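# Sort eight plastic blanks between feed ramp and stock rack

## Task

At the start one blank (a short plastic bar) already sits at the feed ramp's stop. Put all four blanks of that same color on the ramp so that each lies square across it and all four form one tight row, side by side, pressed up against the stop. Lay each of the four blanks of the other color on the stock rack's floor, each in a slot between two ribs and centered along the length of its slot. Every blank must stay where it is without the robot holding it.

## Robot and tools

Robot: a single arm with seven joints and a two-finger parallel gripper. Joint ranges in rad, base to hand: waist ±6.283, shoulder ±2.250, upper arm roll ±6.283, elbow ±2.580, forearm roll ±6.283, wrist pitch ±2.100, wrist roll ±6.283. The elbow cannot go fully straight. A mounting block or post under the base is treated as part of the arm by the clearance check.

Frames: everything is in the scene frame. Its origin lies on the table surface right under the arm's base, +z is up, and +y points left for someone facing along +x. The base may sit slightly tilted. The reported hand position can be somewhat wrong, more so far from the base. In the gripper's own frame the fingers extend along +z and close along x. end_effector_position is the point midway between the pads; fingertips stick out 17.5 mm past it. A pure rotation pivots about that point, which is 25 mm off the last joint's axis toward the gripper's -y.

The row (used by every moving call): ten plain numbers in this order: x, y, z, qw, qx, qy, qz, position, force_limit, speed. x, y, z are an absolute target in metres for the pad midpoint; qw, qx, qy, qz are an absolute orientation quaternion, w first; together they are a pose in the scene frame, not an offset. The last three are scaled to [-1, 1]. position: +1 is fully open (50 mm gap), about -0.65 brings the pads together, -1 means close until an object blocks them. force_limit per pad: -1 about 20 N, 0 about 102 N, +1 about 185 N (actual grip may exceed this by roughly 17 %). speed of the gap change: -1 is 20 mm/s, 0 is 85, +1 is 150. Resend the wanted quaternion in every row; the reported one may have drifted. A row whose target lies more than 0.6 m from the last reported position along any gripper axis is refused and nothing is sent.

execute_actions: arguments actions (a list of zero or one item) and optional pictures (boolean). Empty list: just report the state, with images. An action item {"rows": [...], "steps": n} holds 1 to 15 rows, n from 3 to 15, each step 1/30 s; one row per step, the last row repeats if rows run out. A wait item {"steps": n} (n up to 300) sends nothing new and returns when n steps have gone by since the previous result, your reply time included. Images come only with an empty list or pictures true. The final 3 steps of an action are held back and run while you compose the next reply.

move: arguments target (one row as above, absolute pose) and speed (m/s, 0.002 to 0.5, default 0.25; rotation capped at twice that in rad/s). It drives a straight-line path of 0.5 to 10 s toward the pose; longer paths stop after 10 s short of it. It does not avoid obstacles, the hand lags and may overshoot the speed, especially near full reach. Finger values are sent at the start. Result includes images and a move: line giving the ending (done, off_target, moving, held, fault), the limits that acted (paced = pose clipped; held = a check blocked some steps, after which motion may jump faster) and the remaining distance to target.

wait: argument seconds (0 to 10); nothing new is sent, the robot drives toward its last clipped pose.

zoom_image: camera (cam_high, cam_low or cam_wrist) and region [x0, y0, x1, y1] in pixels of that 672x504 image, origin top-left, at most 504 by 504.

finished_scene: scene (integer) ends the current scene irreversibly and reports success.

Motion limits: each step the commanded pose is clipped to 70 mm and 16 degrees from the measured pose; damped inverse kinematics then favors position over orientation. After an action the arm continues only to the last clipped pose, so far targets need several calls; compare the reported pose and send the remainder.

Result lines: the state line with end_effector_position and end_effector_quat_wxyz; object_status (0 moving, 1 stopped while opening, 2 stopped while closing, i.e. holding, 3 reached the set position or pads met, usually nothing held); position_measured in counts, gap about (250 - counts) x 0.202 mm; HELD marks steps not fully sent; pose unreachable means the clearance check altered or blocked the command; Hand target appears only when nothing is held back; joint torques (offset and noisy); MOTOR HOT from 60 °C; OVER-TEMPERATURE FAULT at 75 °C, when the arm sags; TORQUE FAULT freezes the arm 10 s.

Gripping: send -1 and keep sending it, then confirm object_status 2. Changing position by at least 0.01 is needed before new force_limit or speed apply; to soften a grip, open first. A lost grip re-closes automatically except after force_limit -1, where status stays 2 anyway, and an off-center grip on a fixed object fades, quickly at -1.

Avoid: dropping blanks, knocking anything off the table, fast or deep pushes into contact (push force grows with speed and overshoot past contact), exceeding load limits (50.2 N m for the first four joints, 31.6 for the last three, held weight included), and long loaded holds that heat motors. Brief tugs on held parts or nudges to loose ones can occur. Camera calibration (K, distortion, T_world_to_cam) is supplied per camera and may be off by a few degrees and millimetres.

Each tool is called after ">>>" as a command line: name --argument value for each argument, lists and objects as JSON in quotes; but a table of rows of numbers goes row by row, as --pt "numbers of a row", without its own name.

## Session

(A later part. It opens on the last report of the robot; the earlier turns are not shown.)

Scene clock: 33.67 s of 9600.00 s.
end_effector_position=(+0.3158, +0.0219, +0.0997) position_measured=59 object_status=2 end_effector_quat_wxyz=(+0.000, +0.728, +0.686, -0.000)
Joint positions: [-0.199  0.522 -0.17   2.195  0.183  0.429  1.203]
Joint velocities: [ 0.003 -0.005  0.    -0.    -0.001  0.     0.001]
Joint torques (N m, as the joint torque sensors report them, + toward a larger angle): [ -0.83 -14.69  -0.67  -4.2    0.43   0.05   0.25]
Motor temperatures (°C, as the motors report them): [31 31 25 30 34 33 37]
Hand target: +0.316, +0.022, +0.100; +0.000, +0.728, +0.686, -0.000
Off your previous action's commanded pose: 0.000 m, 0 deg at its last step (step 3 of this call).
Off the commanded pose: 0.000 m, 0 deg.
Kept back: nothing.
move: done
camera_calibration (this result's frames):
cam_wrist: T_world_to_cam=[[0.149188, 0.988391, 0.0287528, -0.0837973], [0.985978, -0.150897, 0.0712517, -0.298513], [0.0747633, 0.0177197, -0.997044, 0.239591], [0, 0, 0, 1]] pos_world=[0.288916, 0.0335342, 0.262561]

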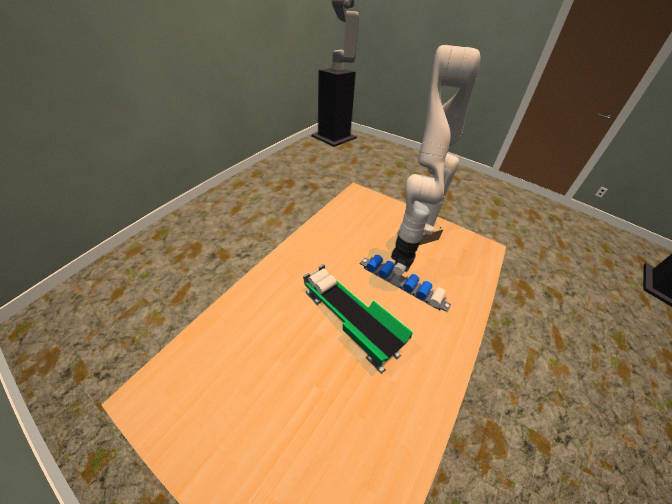

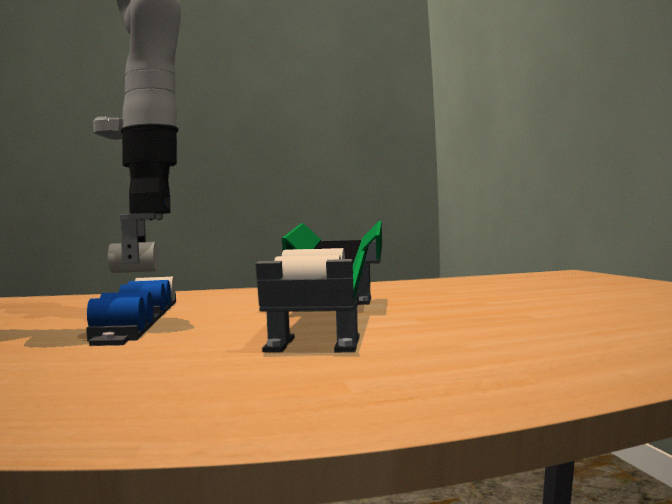

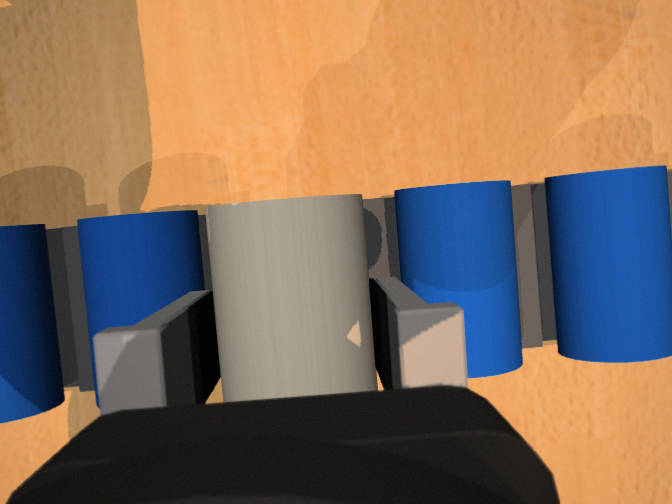

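>>> move --target '[0.5522, -0.1140, 0.142, 0, 0.8064, 0.5913, 0, -1, -0.3, -0.7]' --speed 0.3

Scene clock: 35.43 s of 9600.00 s.
end_effector_position=(+0.5522, -0.1140, +0.1432) position_measured=59 object_status=2 end_effector_quat_wxyz=(+0.001, +0.807, +0.591, -0.001)
Joint positions: [ 0.03   0.844 -0.121  1.25   0.094  1.047  1.372]
Joint velocities: [-0.001  0.017  0.001 -0.012 -0.001  0.008  0.001]
Joint torques (N m, as the joint torque sensors report them, + toward a larger angle): [ -0.24 -24.3   -0.41  -8.57  -0.01   0.16  -0.16]
Motor temperatures (°C, as the motors report them): [31 31 25 30 34 33 37]
Hand target: +0.552, -0.114, +0.142; +0.000, +0.807, +0.591, -0.001
Off the commanded pose: 0.001 m, 0 deg.
Kept back: nothing.
move: done
camera_calibration (this result's frames):
cam_wrist: T_world_to_cam=[[0.386947, 0.921692, 0.0275041, -0.124708], [0.918831, -0.387913, 0.0726147, -0.54537], [0.0775975, -0.00282643, -0.996981, 0.263821], [0, 0, 0, 1]] pos_world=[0.528887, -0.0958684, 0.306057]

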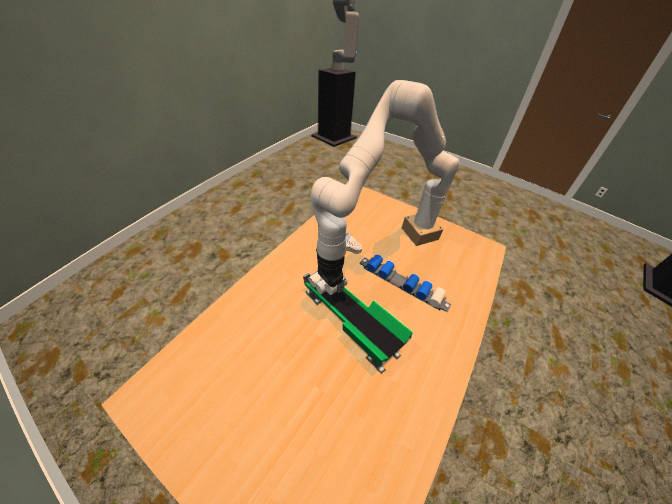

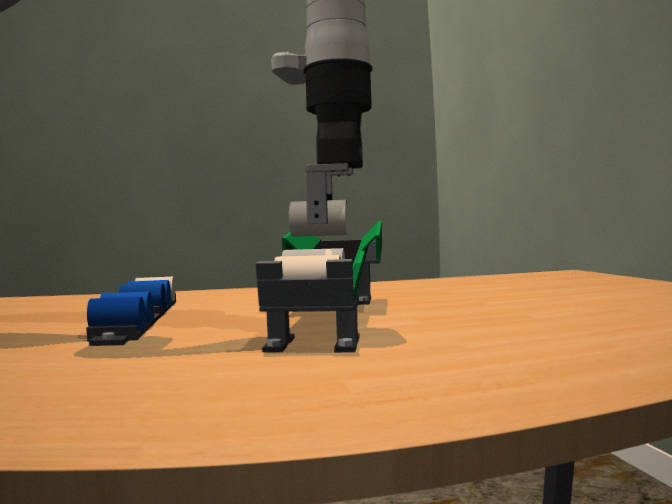

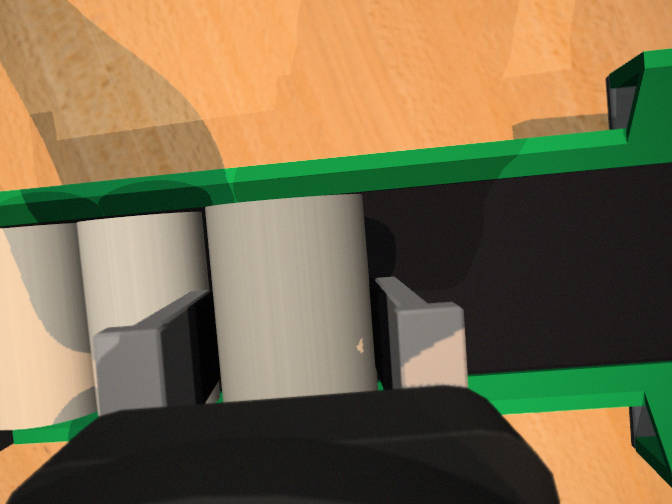

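>>> move --target '[0.5519, -0.1139, 0.1005, 0, 0.8064, 0.5913, 0, -1, -0.3, -0.7]' --speed 0.07

Scene clock: 36.60 s of 9600.00 s.
end_effector_position=(+0.5520, -0.1139, +0.1006) position_measured=59 object_status=2 end_effector_quat_wxyz=(+0.000, +0.806, +0.591, +0.000)
Joint positions: [ 0.03   0.902 -0.119  1.283  0.1    0.957  1.368]
Joint velocities: [-0.     0.002  0.001 -0.     0.001 -0.001 -0.   ]
Joint torques (N m, as the joint torque sensors report them, + toward a larger angle): [ -0.18 -24.72  -0.43  -8.41   0.11  -0.17  -0.19]
Motor temperatures (°C, as the motors report them): [31 31 25 30 34 33 37]
Hand target: +0.552, -0.114, +0.101; -0.000, +0.806, +0.591, +0.000
Off the commanded pose: 0.000 m, 0 deg.
Kept back: nothing.
move: done
camera_calibration (this result's frames):
cam_wrist: T_world_to_cam=[[0.385768, 0.922126, 0.0294408, -0.122992], [0.919343, -0.38689, 0.0715829, -0.542109], [0.0773988, -0.000548238, -0.997, 0.221702], [0, 0, 0, 1]] pos_world=[0.528671, -0.0962009, 0.263464]

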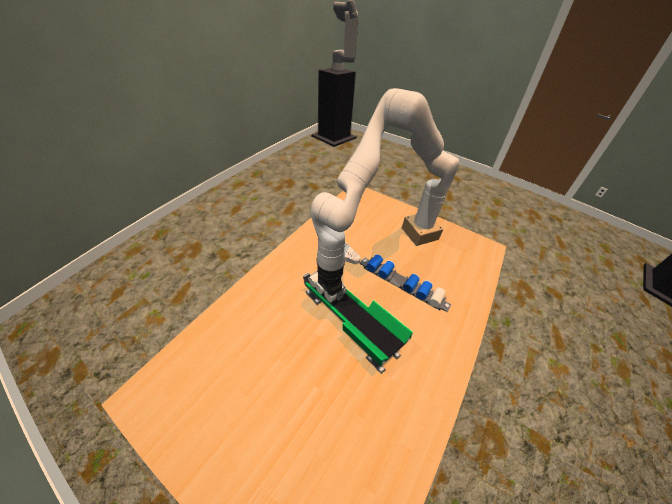

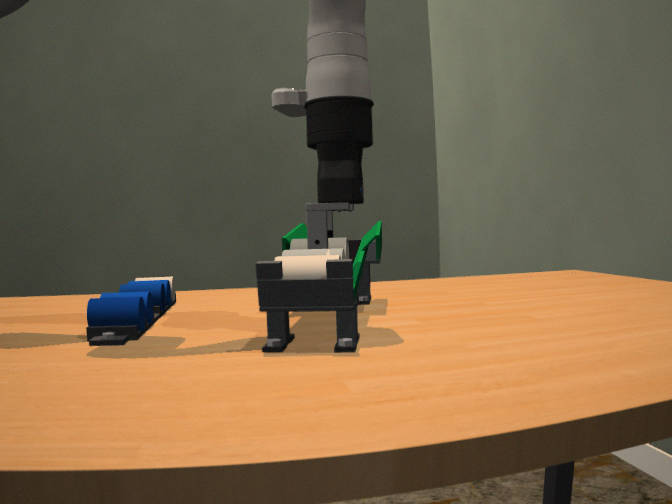

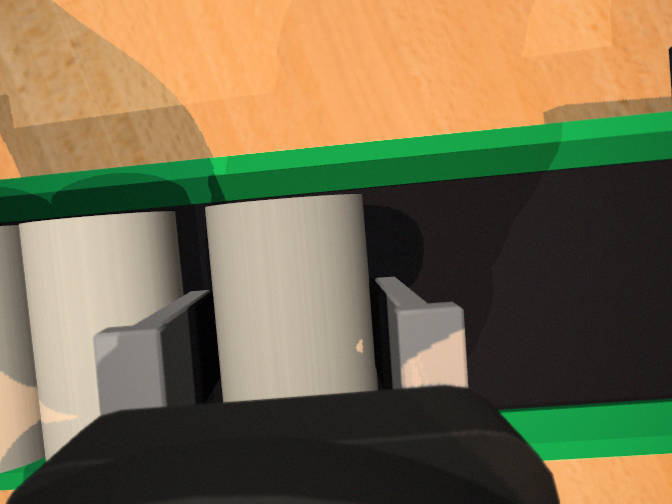

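>>> execute_actions --actions '[{"rows": [[0.5519,-0.1139,0.1000,0,0.8064,0.5913,0,-1,-0.3,-0.7],[0.5519,-0.1139,0.0994,0,0.8064,0.5913,0,-1,-0.3,-0.7],[0.5519,-0.1139,0.0988,0,0.8064,0.5913,0,-1,-0.3,-0.7],[0.5519,-0.1139,0.0982,0,0.8064,0.5913,0,-1,-0.3,-0.7],[0.5519,-0.1139,0.0976,0,0.8064,0.5913,0,-1,-0.3,-0.7],[0.5519,-0.1139,0.0971,0,0.8064,0.5913,0,-1,-0.3,-0.7],[0.5519,-0.1139,0.0966,0,0.8064,0.5913,0,-1,-0.3,-0.7],[0.5519,-0.1139,0.0962,0,0.8064,0.5913,0,-1,-0.3,-0.7]], "steps": 15}]'

Scene clock: 37.13 s of 9600.00 s.
end_effector_position=(+0.5519, -0.1139, +0.0965) position_measured=59 object_status=2 end_effector_quat_wxyz=(+0.000, +0.806, +0.591, +0.000)
Joint positions: [ 0.029  0.908 -0.118  1.286  0.101  0.948  1.368]
Joint velocities: [ 0.     0.     0.     0.001 -0.001 -0.004 -0.   ]
Joint torques (N m, as the joint torque sensors report them, + toward a larger angle): [ -0.24 -24.26  -0.54  -7.86   0.02  -0.13   0.08]
Motor temperatures (°C, as the motors report them): [31 31 25 30 34 33 37]
Steps of this call (steps 1 to 4: nothing new was sent; steps 5 to 16: the first 12 steps of this action). Readings (end_effector_position | what the end effector reports):
5: (+0.5520, -0.1139, +0.1005) | position_measured=59 object_status=2
6: (+0.5520, -0.1139, +0.1002) | position_measured=59 object_status=2
8: (+0.5519, -0.1139, +0.0994) | position_measured=59 object_status=2
12: (+0.5519, -0.1139, +0.0972) | position_measured=59 object_status=2
16: the state above

>>> execute_actions --actions '[{"rows": [[0.5519,-0.1139,0.0964,0,0.8064,0.5913,0,0.8,-0.3,-0.8]], "steps": 9}]'

>>> move --target '[0.5522, -0.1125, 0.15, 0, 0.8064, 0.5913, 0, 0.8, -0.3, -0.8]' --speed 0.09

Scene clock: 37.43 s of 9600.00 s.
end_effector_position=(+0.5520, -0.1136, +0.0964) position_measured=32 object_status=0 end_effector_quat_wxyz=(-0.000, +0.806, +0.591, +0.000)
Joint positions: [ 0.029  0.908 -0.119  1.286  0.1    0.948  1.367]
Joint velocities: [-0.005  0.    -0.007 -0.001 -0.001 -0.     0.   ]
Joint torques (N m, as the joint torque sensors report them, + toward a larger angle): [  0.62 -24.35   0.52  -7.65   0.36   0.03   0.07]
Motor temperatures (°C, as the motors report them): [31 31 25 30 34 33 37]
Off your previous action's commanded pose: 0.000 m, 0 deg at its last step (step 3 of this call).
Steps of this call (steps 1 to 3: the last 3 steps of your previous action; steps 4 to 9: the first 6 steps of this action). Readings (end_effector_position | what the end effector reports):
4: (+0.5520, -0.1139, +0.0965) | position_measured=55 object_status=0
5: (+0.5520, -0.1140, +0.0965) | position_measured=50 object_status=0
7: (+0.5519, -0.1139, +0.0965) | position_measured=39 object_status=0
9: the state above

Scene clock: 38.60 s of 9600.00 s.
end_effector_position=(+0.5521, -0.1125, +0.1499) position_measured=32 object_status=3 end_effector_quat_wxyz=(+0.000, +0.807, +0.591, -0.000)
Joint positions: [ 0.029  0.836 -0.123  1.244  0.091  1.062  1.372]
Joint velocities: [-0.    -0.001 -0.    -0.     0.     0.002 -0.   ]
Joint torques (N m, as the joint torque sensors report them, + toward a larger angle): [ -0.2  -24.27  -0.55  -8.9    0.19   0.33   0.  ]
Motor temperatures (°C, as the motors report them): [31 31 25 30 34 33 37]
Hand target: +0.552, -0.112, +0.150; +0.000, +0.807, +0.591, -0.000
Off your previous action's commanded pose: 0.000 m, 0 deg at its last step (step 3 of this call).
Off the commanded pose: 0.000 m, 0 deg.
Kept back: nothing.
move: done
camera_calibration (this result's frames):
cam_wrist: T_world_to_cam=[[0.386518, 0.921819, 0.0292112, -0.126205], [0.919042, -0.38762, 0.071498, -0.545101], [0.0772311, -0.000789001, -0.997013, 0.270892], [0, 0, 0, 1]] pos_world=[0.52883, -0.0947399, 0.312743]

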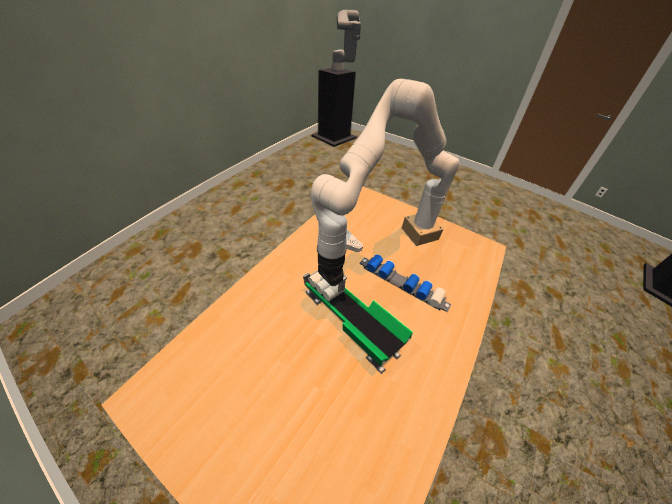

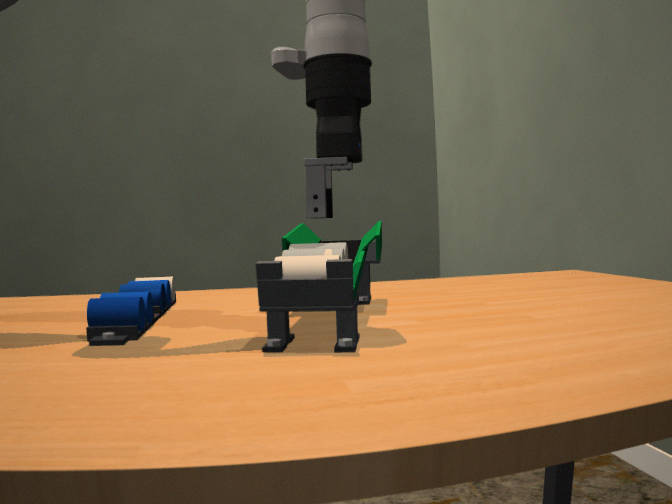

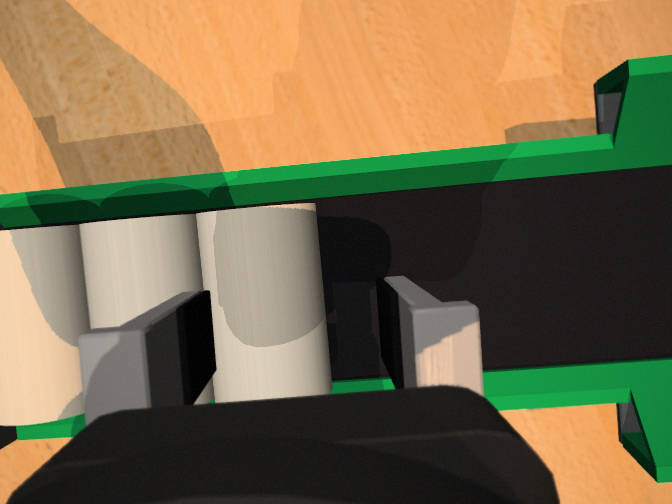

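>>> move --target '[0.3215, 0.1847, 0.078, 0, 0.7275, 0.6861, 0, 0.88, -0.3, -0.6]' --speed 0.35

Scene clock: 40.53 s of 9600.00 s.
end_effector_position=(+0.3225, +0.1838, +0.0777) position_measured=21 object_status=3 end_effector_quat_wxyz=(+0.000, +0.728, +0.686, +0.002)
Joint positions: [-0.643  0.631 -0.142  2.05   0.178  0.457  0.799]
Joint velocities: [-0.018  0.    -0.002 -0.     0.007 -0.001 -0.008]
Joint torques (N m, as the joint torque sensors report them, + toward a larger angle): [ -0.5  -16.88  -0.32  -4.26   0.02  -0.02  -0.01]
Motor temperatures (°C, as the motors report them): [31 31 25 30 34 33 37]
Hand target: +0.322, +0.184, +0.078; +0.000, +0.727, +0.686, +0.002
Off the commanded pose: 0.001 m, 0 deg.
Kept back: nothing.
move: done
camera_calibration (this result's frames):
cam_wrist: T_world_to_cam=[[0.14986, 0.988194, 0.0318503, -0.24459], [0.985657, -0.151849, 0.0736318, -0.279081], [0.077599, 0.020359, -0.996777, 0.212846], [0, 0, 0, 1]] pos_world=[0.295216, 0.194991, 0.240499]

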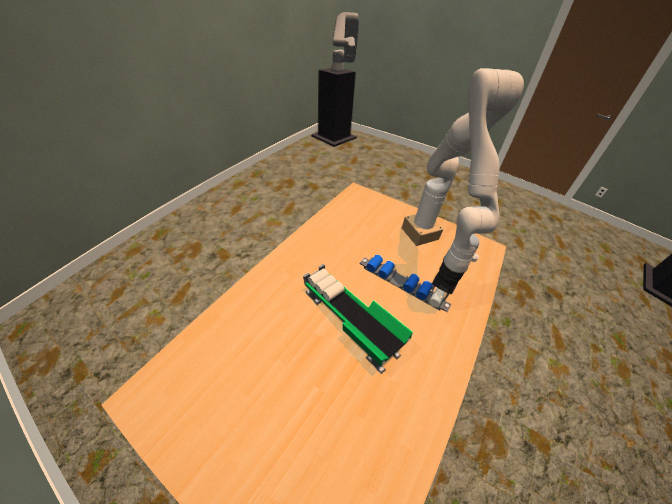

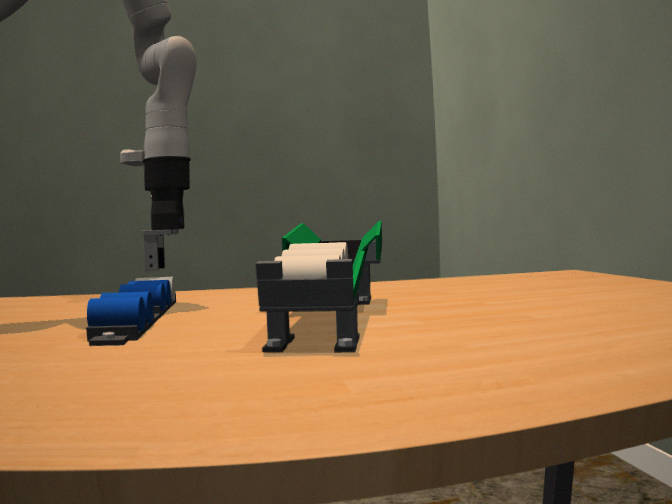

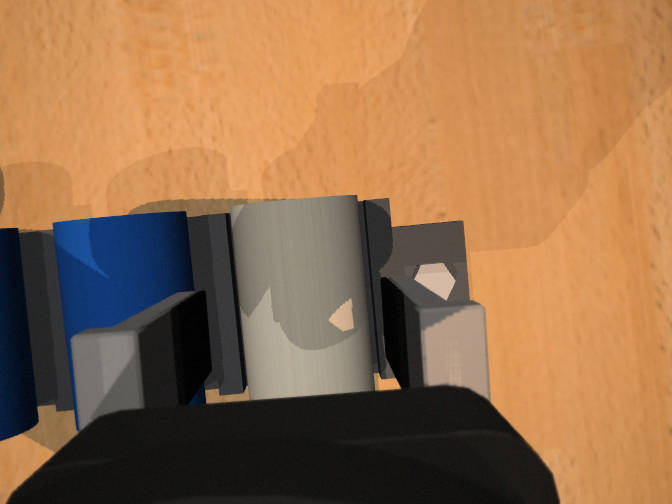

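>>> move --target '[0.3215, 0.1851, 0.038, 0, 0.7275, 0.6861, 0, 0.88, -0.3, -0.6]' --speed 0.12

>>> execute_actions --actions '[{"rows": [[0.3215,0.1851,0.038,0,0.7275,0.6861,0,-1,-0.3,-0.7]], "steps": 13}]'

Scene clock: 41.57 s of 9600.00 s.
end_effector_position=(+0.3217, +0.1852, +0.0383) position_measured=21 object_status=3 end_effector_quat_wxyz=(-0.000, +0.727, +0.686, +0.000)
Joint positions: [-0.672  0.728 -0.111  2.06   0.2    0.351  0.775]
Joint velocities: [-0.002  0.007  0.     0.001  0.001 -0.001 -0.001]
Joint torques (N m, as the joint torque sensors report them, + toward a larger angle): [ -0.23 -17.77  -0.13  -3.3    0.14  -0.06  -0.19]
Motor temperatures (°C, as the motors report them): [31 31 25 30 34 33 37]
Hand target: +0.322, +0.185, +0.038; -0.000, +0.727, +0.686, +0.000
Off the commanded pose: 0.000 m, 0 deg.
Kept back: nothing.
move: done
camera_calibration (this result's frames):
cam_wrist: T_world_to_cam=[[0.149081, 0.988374, 0.0298688, -0.244284], [0.985939, -0.150884, 0.0718224, -0.275401], [0.0754941, 0.0187414, -0.99697, 0.174635], [0, 0, 0, 1]] pos_world=[0.294762, 0.196617, 0.201182]

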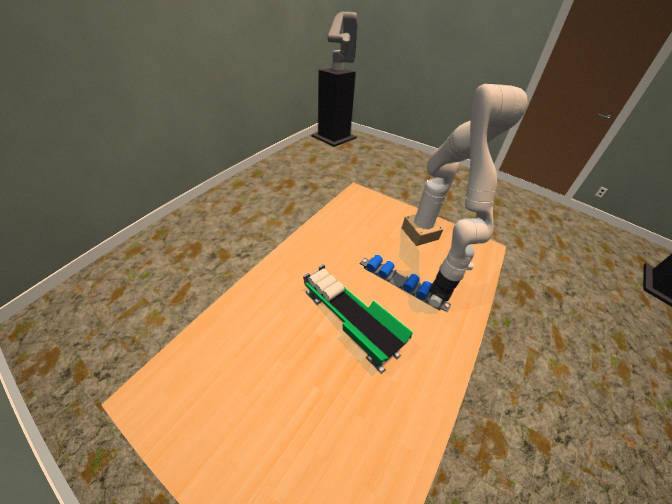

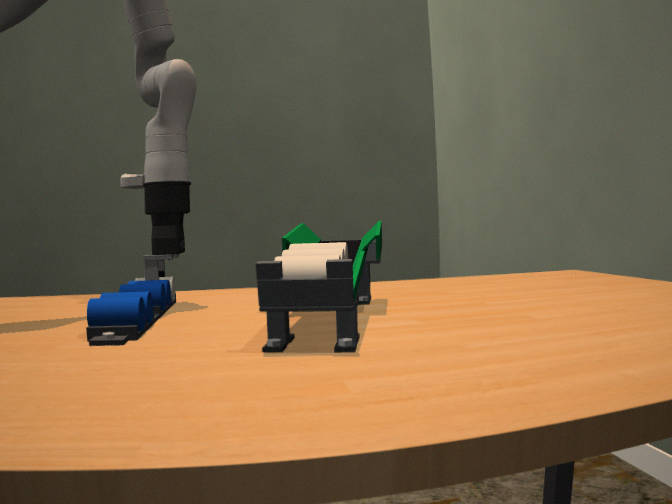

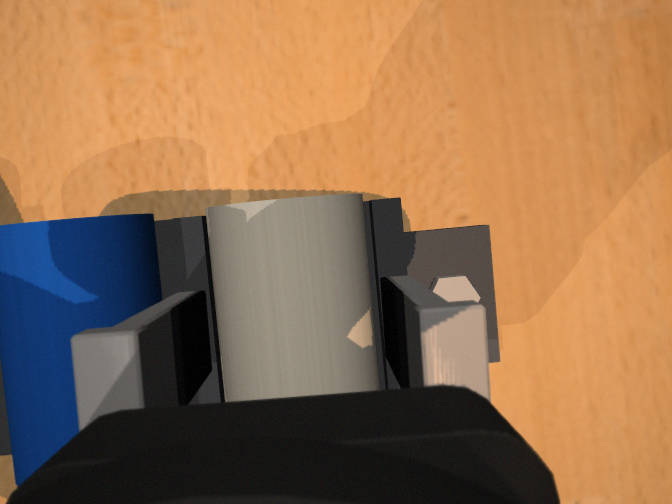

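Scene clock: 41.90 s of 9600.00 s.
end_effector_position=(+0.3216, +0.1851, +0.0380) position_measured=59 object_status=0 end_effector_quat_wxyz=(+0.000, +0.728, +0.686, +0.000)
Joint positions: [-0.672  0.729 -0.11   2.06   0.2    0.351  0.775]
Joint velocities: [-0.    -0.     0.    -0.    -0.001 -0.001 -0.   ]
Joint torques (N m, as the joint torque sensors report them, + toward a larger angle): [ -0.05 -17.21  -0.29  -3.3    0.09  -0.09  -0.02]
Motor temperatures (°C, as the motors report them): [31 31 25 30 34 33 37]
Steps of this call (steps 1 to 10: the first 10 steps of this action). Readings (end_effector_position | what the end effector reports):
1: (+0.3217, +0.1852, +0.0383) | position_measured=25 object_status=0
2: (+0.3216, +0.1852, +0.0382) | position_measured=32 object_status=0
4: (+0.3216, +0.1851, +0.0381) | position_measured=44 object_status=0
8: (+0.3216, +0.1851, +0.0380) | position_measured=59 object_status=0
10: the state above

>>> move --target '[0.326, 0.182, 0.14, 0, 0.7275, 0.6861, 0, -1, -0.3, -0.7]' --speed 0.25

>>> move --target '[0.5641, -0.0736, 0.165, 0, 0.8064, 0.5913, 0, -1, -0.3, -0.7]' --speed 0.33

Scene clock: 43.17 s of 9600.00 s.
end_effector_position=(+0.3258, +0.1818, +0.1397) position_measured=59 object_status=2 end_effector_quat_wxyz=(+0.000, +0.728, +0.686, -0.000)
Joint positions: [-0.606  0.497 -0.178  1.994  0.133  0.65   0.848]
Joint velocities: [ 0.002 -0.004  0.    -0.001  0.001 -0.     0.001]
Joint torques (N m, as the joint torque sensors report them, + toward a larger angle): [ -0.25 -16.72  -0.49  -6.14   0.    -0.08   0.06]
Motor temperatures (°C, as the motors report them): [31 31 25 30 34 33 37]
Hand target: +0.326, +0.182, +0.140; +0.000, +0.728, +0.686, -0.000
Off your previous action's commanded pose: 0.000 m, 0 deg at its last step (step 3 of this call).
Off the commanded pose: 0.000 m, 0 deg.
Kept back: nothing.
move: done
camera_calibration (this result's frames):
cam_wrist: T_world_to_cam=[[0.149659, 0.988323, 0.028632, -0.244573], [0.985883, -0.151363, 0.0715839, -0.287054], [0.0750818, 0.0175146, -0.997024, 0.27578], [0, 0, 0, 1]] pos_world=[0.298898, 0.193437, 0.30251]

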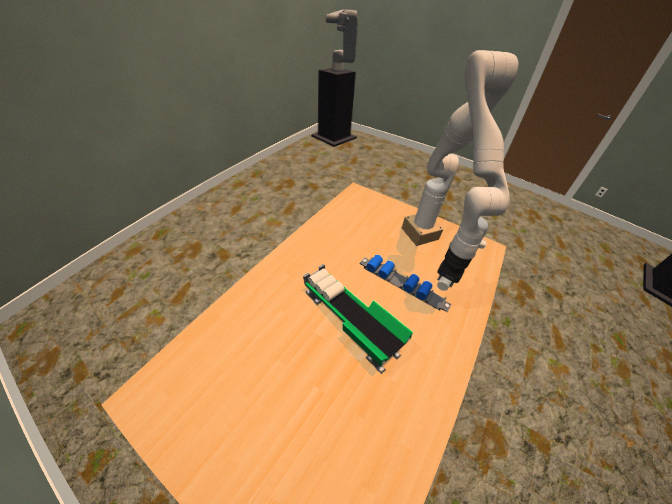

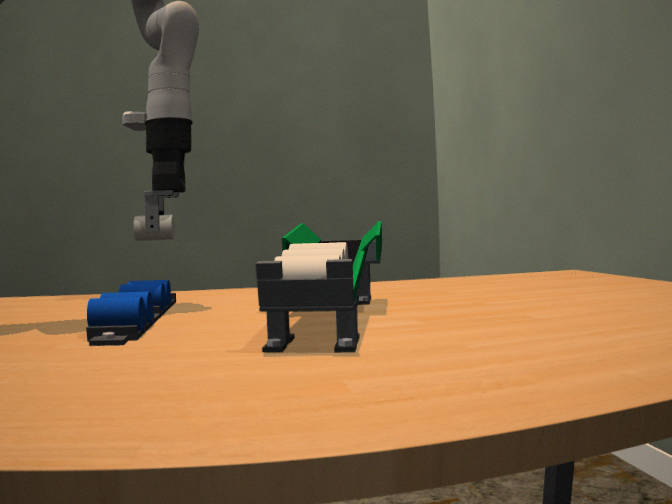

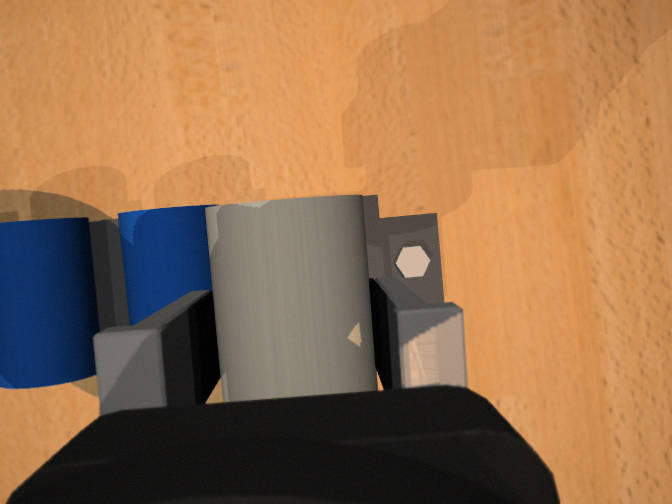

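Scene clock: 44.83 s of 9600.00 s.
end_effector_position=(+0.5636, -0.0731, +0.1661) position_measured=59 object_status=2 end_effector_quat_wxyz=(+0.000, +0.807, +0.591, -0.001)
Joint positions: [-0.062  0.825 -0.081  1.205  0.056  1.109  1.327]
Joint velocities: [ 0.002  0.013  0.001 -0.008 -0.001  0.004  0.001]
Joint torques (N m, as the joint torque sensors report them, + toward a larger angle): [ -0.57 -24.2    0.03  -9.78   0.22   0.04   0.04]
Motor temperatures (°C, as the motors report them): [31 31 25 30 34 33 37]
Hand target: +0.564, -0.073, +0.165; -0.000, +0.807, +0.591, -0.001
Off the commanded pose: 0.001 m, 0 deg.
Kept back: nothing.
move: done
camera_calibration (this result's frames):
cam_wrist: T_world_to_cam=[[0.386687, 0.921812, 0.0271304, -0.167159], [0.919068, -0.387629, 0.0711175, -0.541564], [0.0760735, -0.00256551, -0.997099, 0.286714], [0, 0, 0, 1]] pos_world=[0.540561, -0.0551009, 0.328932]

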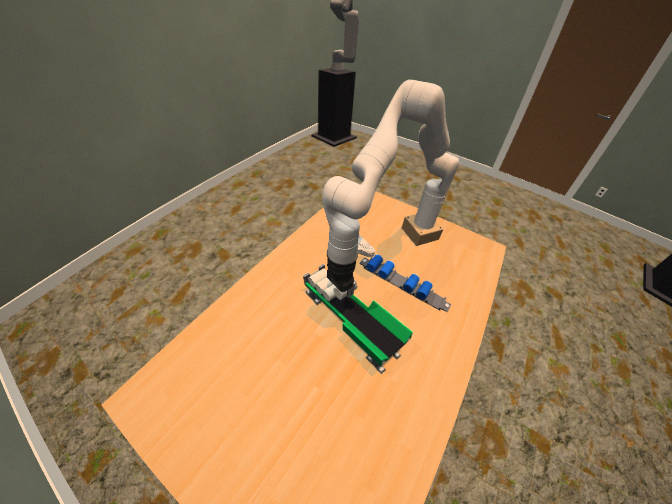

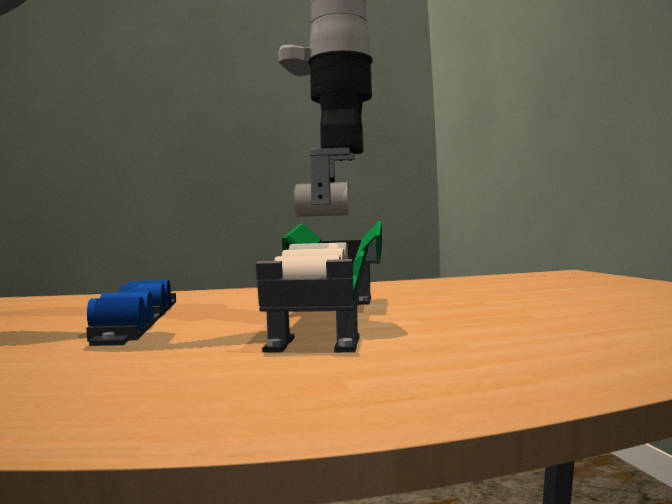

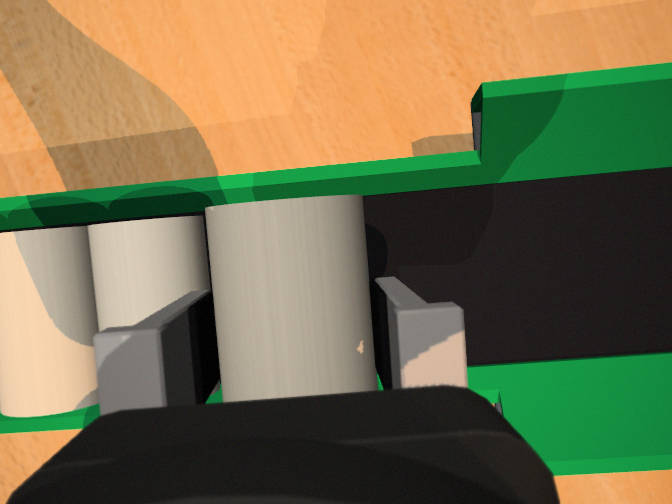

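>>> move --target '[0.5639, -0.0735, 0.1045, 0, 0.8064, 0.5913, 0, -1, -0.3, -0.7]' --speed 0.1

Scene clock: 46.03 s of 9600.00 s.
end_effector_position=(+0.5640, -0.0735, +0.1046) position_measured=59 object_status=2 end_effector_quat_wxyz=(-0.000, +0.806, +0.592, +0.000)
Joint positions: [-0.061  0.904 -0.081  1.26   0.063  0.974  1.324]
Joint velocities: [-0.     0.002  0.     0.     0.001 -0.    -0.   ]
Joint torques (N m, as the joint torque sensors report them, + toward a larger angle): [ -0.19 -24.55  -0.26  -8.69   0.1    0.    -0.1 ]
Motor temperatures (°C, as the motors report them): [31 31 25 30 34 33 37]
Hand target: +0.564, -0.073, +0.105; -0.000, +0.806, +0.592, +0.000
Off the commanded pose: 0.000 m, 0 deg.
Kept back: nothing.
move: done
camera_calibration (this result's frames):
cam_wrist: T_world_to_cam=[[0.38561, 0.922191, 0.0294737, -0.164924], [0.919409, -0.386734, 0.0715839, -0.537851], [0.0774125, -0.00050514, -0.996999, 0.224811], [0, 0, 0, 1]] pos_world=[0.540698, -0.0558005, 0.267499]

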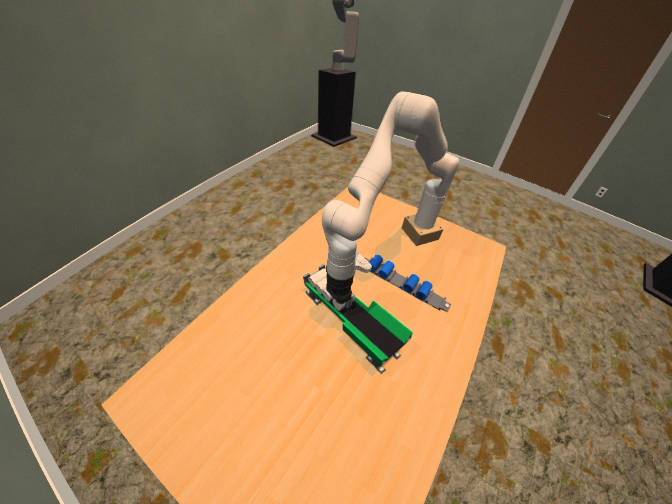

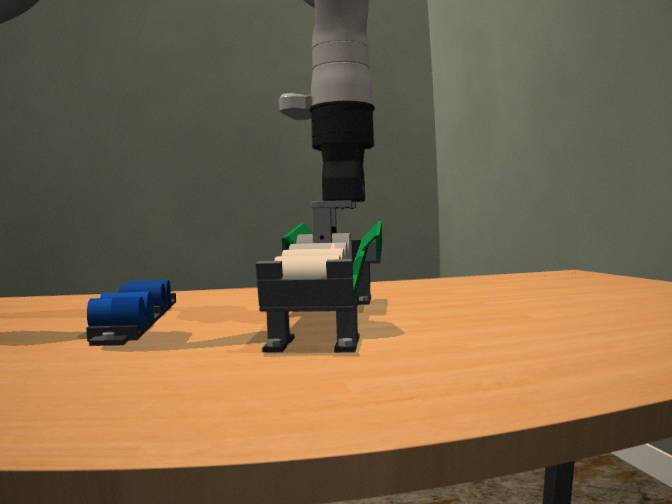

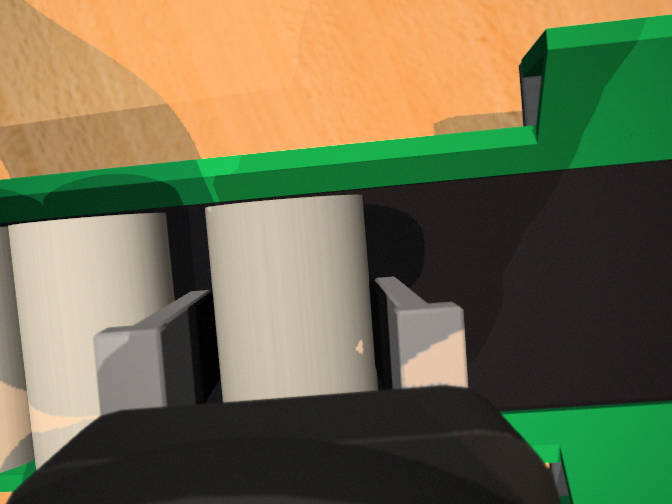

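>>> execute_actions --actions '[{"rows": [[0.5637,-0.0735,0.1040,0,0.8064,0.5913,0,-1,-0.3,-0.7],[0.5636,-0.0735,0.1034,0,0.8064,0.5913,0,-1,-0.3,-0.7],[0.5636,-0.0735,0.1028,0,0.8064,0.5913,0,-1,-0.3,-0.7],[0.5636,-0.0735,0.1022,0,0.8064,0.5913,0,-1,-0.3,-0.7],[0.5636,-0.0735,0.1017,0,0.8064,0.5913,0,-1,-0.3,-0.7],[0.5636,-0.0735,0.1013,0,0.8064,0.5913,0,-1,-0.3,-0.7],[0.5636,-0.0735,0.1010,0,0.8064,0.5913,0,-1,-0.3,-0.7]], "steps": 13}]'

>>> execute_actions --actions '[{"rows": [[0.5636,-0.0735,0.1012,0,0.8064,0.5913,0,0.8,-0.3,-0.8]], "steps": 9}]'

>>> move --target '[0.5636, -0.0735, 0.16, 0, 0.8064, 0.5913, 0, 0.8, -0.3, -0.8]' --speed 0.09

Scene clock: 47.60 s of 9600.00 s.
end_effector_position=(+0.5637, -0.0735, +0.1014) position_measured=59 object_status=2 end_effector_quat_wxyz=(+0.000, +0.806, +0.591, +0.000)
Joint positions: [-0.062  0.907 -0.08   1.264  0.063  0.966  1.323]
Joint velocities: [-0.     0.    -0.     0.003  0.    -0.003 -0.   ]
Joint torques (N m, as the joint torque sensors report them, + toward a larger angle): [ -0.3  -24.33  -0.04  -8.36   0.12   0.    -0.01]
Motor temperatures (°C, as the motors report them): [31 31 25 30 34 33 37]
Steps of this call (steps 1 to 37: nothing new was sent; steps 38 to 47: the first 10 steps of this action). Readings (end_effector_position | what the end effector reports):
38: (+0.5640, -0.0735, +0.1045) | position_measured=59 object_status=2
39: (+0.5639, -0.0735, +0.1043) | position_measured=59 object_status=2
41: (+0.5637, -0.0735, +0.1034) | position_measured=59 object_status=2
45: (+0.5636, -0.0735, +0.1015) | position_measured=59 object_status=2
47: the state above

Scene clock: 47.90 s of 9600.00 s.
end_effector_position=(+0.5636, -0.0736, +0.1012) position_measured=32 object_status=0 end_effector_quat_wxyz=(+0.000, +0.806, +0.591, -0.000)
Joint positions: [-0.062  0.908 -0.08   1.264  0.063  0.966  1.323]
Joint velocities: [ 0.     0.001  0.    -0.001 -0.001  0.001 -0.   ]
Joint torques (N m, as the joint torque sensors report them, + toward a larger angle): [ -0.34 -24.52  -0.04  -8.27   0.26   0.02  -0.09]
Motor temperatures (°C, as the motors report them): [31 31 25 30 34 33 37]
Off your previous action's commanded pose: 0.000 m, 0 deg at its last step (step 3 of this call).
Steps of this call (steps 1 to 3: the last 3 steps of your previous action; steps 4 to 9: the first 6 steps of this action). Readings (end_effector_position | what the end effector reports):
4: (+0.5637, -0.0735, +0.1014) | position_measured=56 object_status=0
5: (+0.5637, -0.0735, +0.1013) | position_measured=50 object_status=0
7: (+0.5636, -0.0735, +0.1013) | position_measured=39 object_status=0
9: the state above

Scene clock: 49.13 s of 9600.00 s.
end_effector_position=(+0.5635, -0.0735, +0.1599) position_measured=32 object_status=3 end_effector_quat_wxyz=(+0.000, +0.807, +0.591, -0.000)
Joint positions: [-0.06   0.831 -0.082  1.214  0.056  1.092  1.328]
Joint velocities: [ 0.    -0.001  0.    -0.001  0.001  0.002 -0.   ]
Joint torques (N m, as the joint torque sensors report them, + toward a larger angle): [ -0.27 -24.47  -0.18  -8.62   0.22  -0.33   0.02]
Motor temperatures (°C, as the motors report them): [31 32 25 30 34 33 37]
Hand target: +0.563, -0.074, +0.160; +0.000, +0.807, +0.591, -0.000
Off your previous action's commanded pose: 0.000 m, 0 deg at its last step (step 3 of this call).
Off the commanded pose: 0.000 m, 0 deg.
Kept back: nothing.
move: done
camera_calibration (this result's frames):
cam_wrist: T_world_to_cam=[[0.38656, 0.921802, 0.0292095, -0.166873], [0.919023, -0.387661, 0.0715222, -0.541169], [0.0772527, -0.000803411, -0.997011, 0.280009], [0, 0, 0, 1]] pos_world=[0.540222, -0.0557412, 0.322752]

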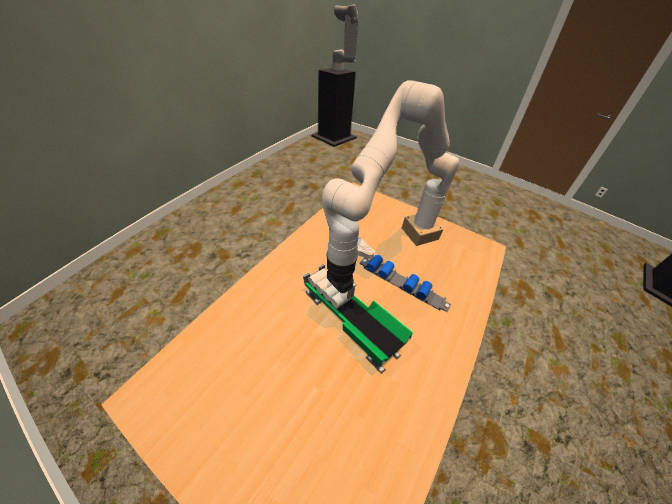

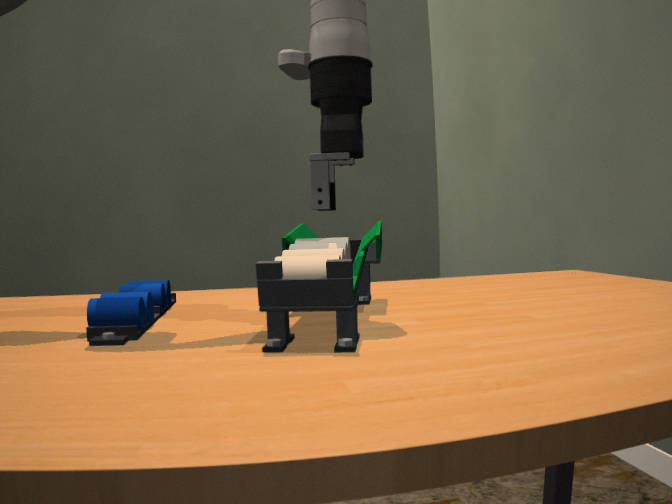

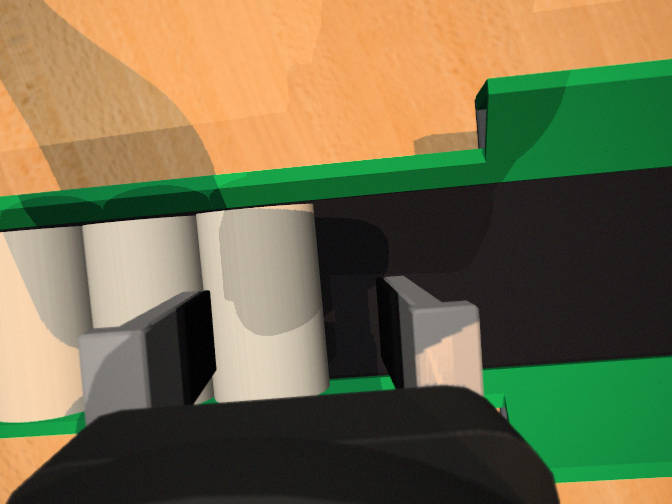

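>>> execute_actions --actions '[]'

>>> zoom_image --camera "cam_high" --region '[270, 220, 490, 400]'

Scene clock: 49.47 s of 9600.00 s.
end_effector_position=(+0.5635, -0.0735, +0.1600) position_measured=32 object_status=3 end_effector_quat_wxyz=(+0.000, +0.807, +0.591, -0.000)
Joint positions: [-0.06   0.831 -0.082  1.214  0.056  1.093  1.328]
Joint velocities: [ 0.     0.    -0.     0.    -0.001 -0.001 -0.   ]
Joint torques (N m, as the joint torque sensors report them, + toward a larger angle): [ -0.33 -24.02  -0.03  -8.94   0.15  -0.02  -0.07]
Motor temperatures (°C, as the motors report them): [31 32 25 30 34 33 37]
Hand target: +0.563, -0.074, +0.160; +0.000, +0.807, +0.591, -0.000
Off the commanded pose: 0.000 m, 0 deg.
Kept back: nothing.
Steps of this call (steps 1 to 10: nothing new was sent). Readings (end_effector_position | what the end effector reports):
1: (+0.5635, -0.0735, +0.1599) | position_measured=32 object_status=3
2: (+0.5635, -0.0735, +0.1599) | position_measured=32 object_status=3
4: (+0.5635, -0.0735, +0.1599) | position_measured=32 object_status=3
8: (+0.5635, -0.0735, +0.1600) | position_measured=32 object_status=3
10: the state above
camera_calibration (this result's frames):
cam_wrist: T_world_to_cam=[[0.386557, 0.921803, 0.0292161, -0.166875], [0.919022, -0.387658, 0.0715537, -0.541179], [0.0772843, -0.000809307, -0.997009, 0.280051], [0, 0, 0, 1]] pos_world=[0.540218, -0.0557401, 0.322812]

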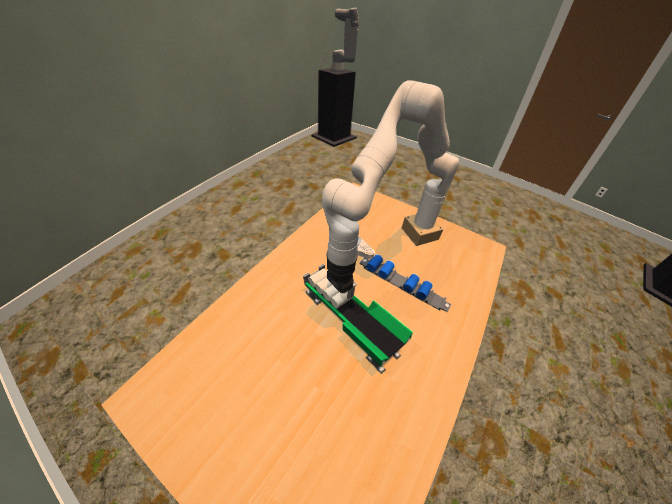

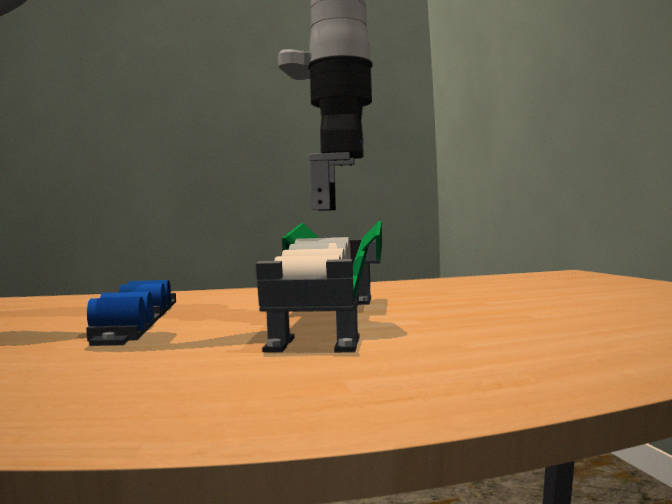

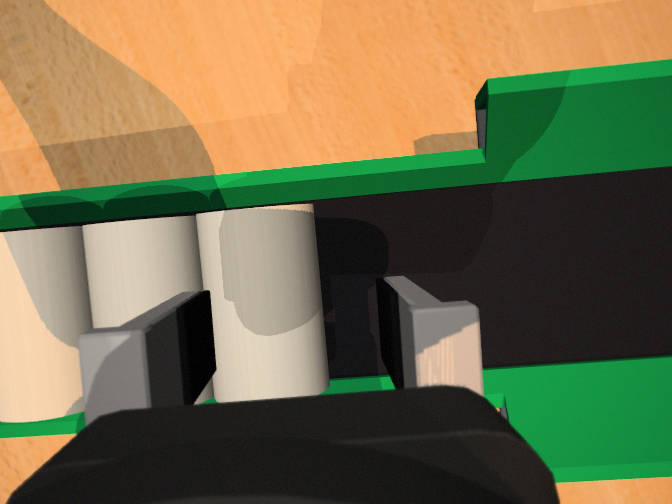

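Region (270, 220, 490, 400) of cam_high's 672x504 image, scaled by 2.291, with more detail than that image has; it fills the top 412 rows of this view, and the rest is white.

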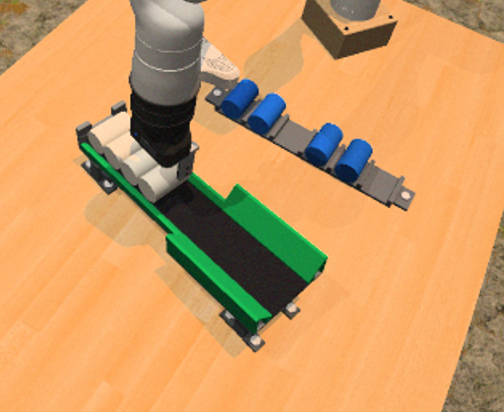

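>>> zoom_image --camera "cam_low" --region '[60, 250, 220, 370]'

Region (60, 250, 220, 370) of cam_low's 672x504 image, scaled by 3.150, with more detail than that image has; it fills the top 378 rows of this view, and the rest is white.

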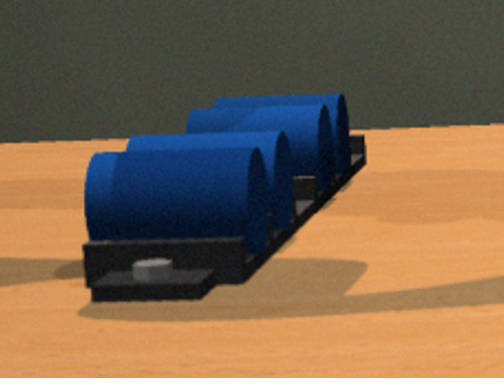

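>>> finished_scene --scene 1

The scene is finished: the task was done.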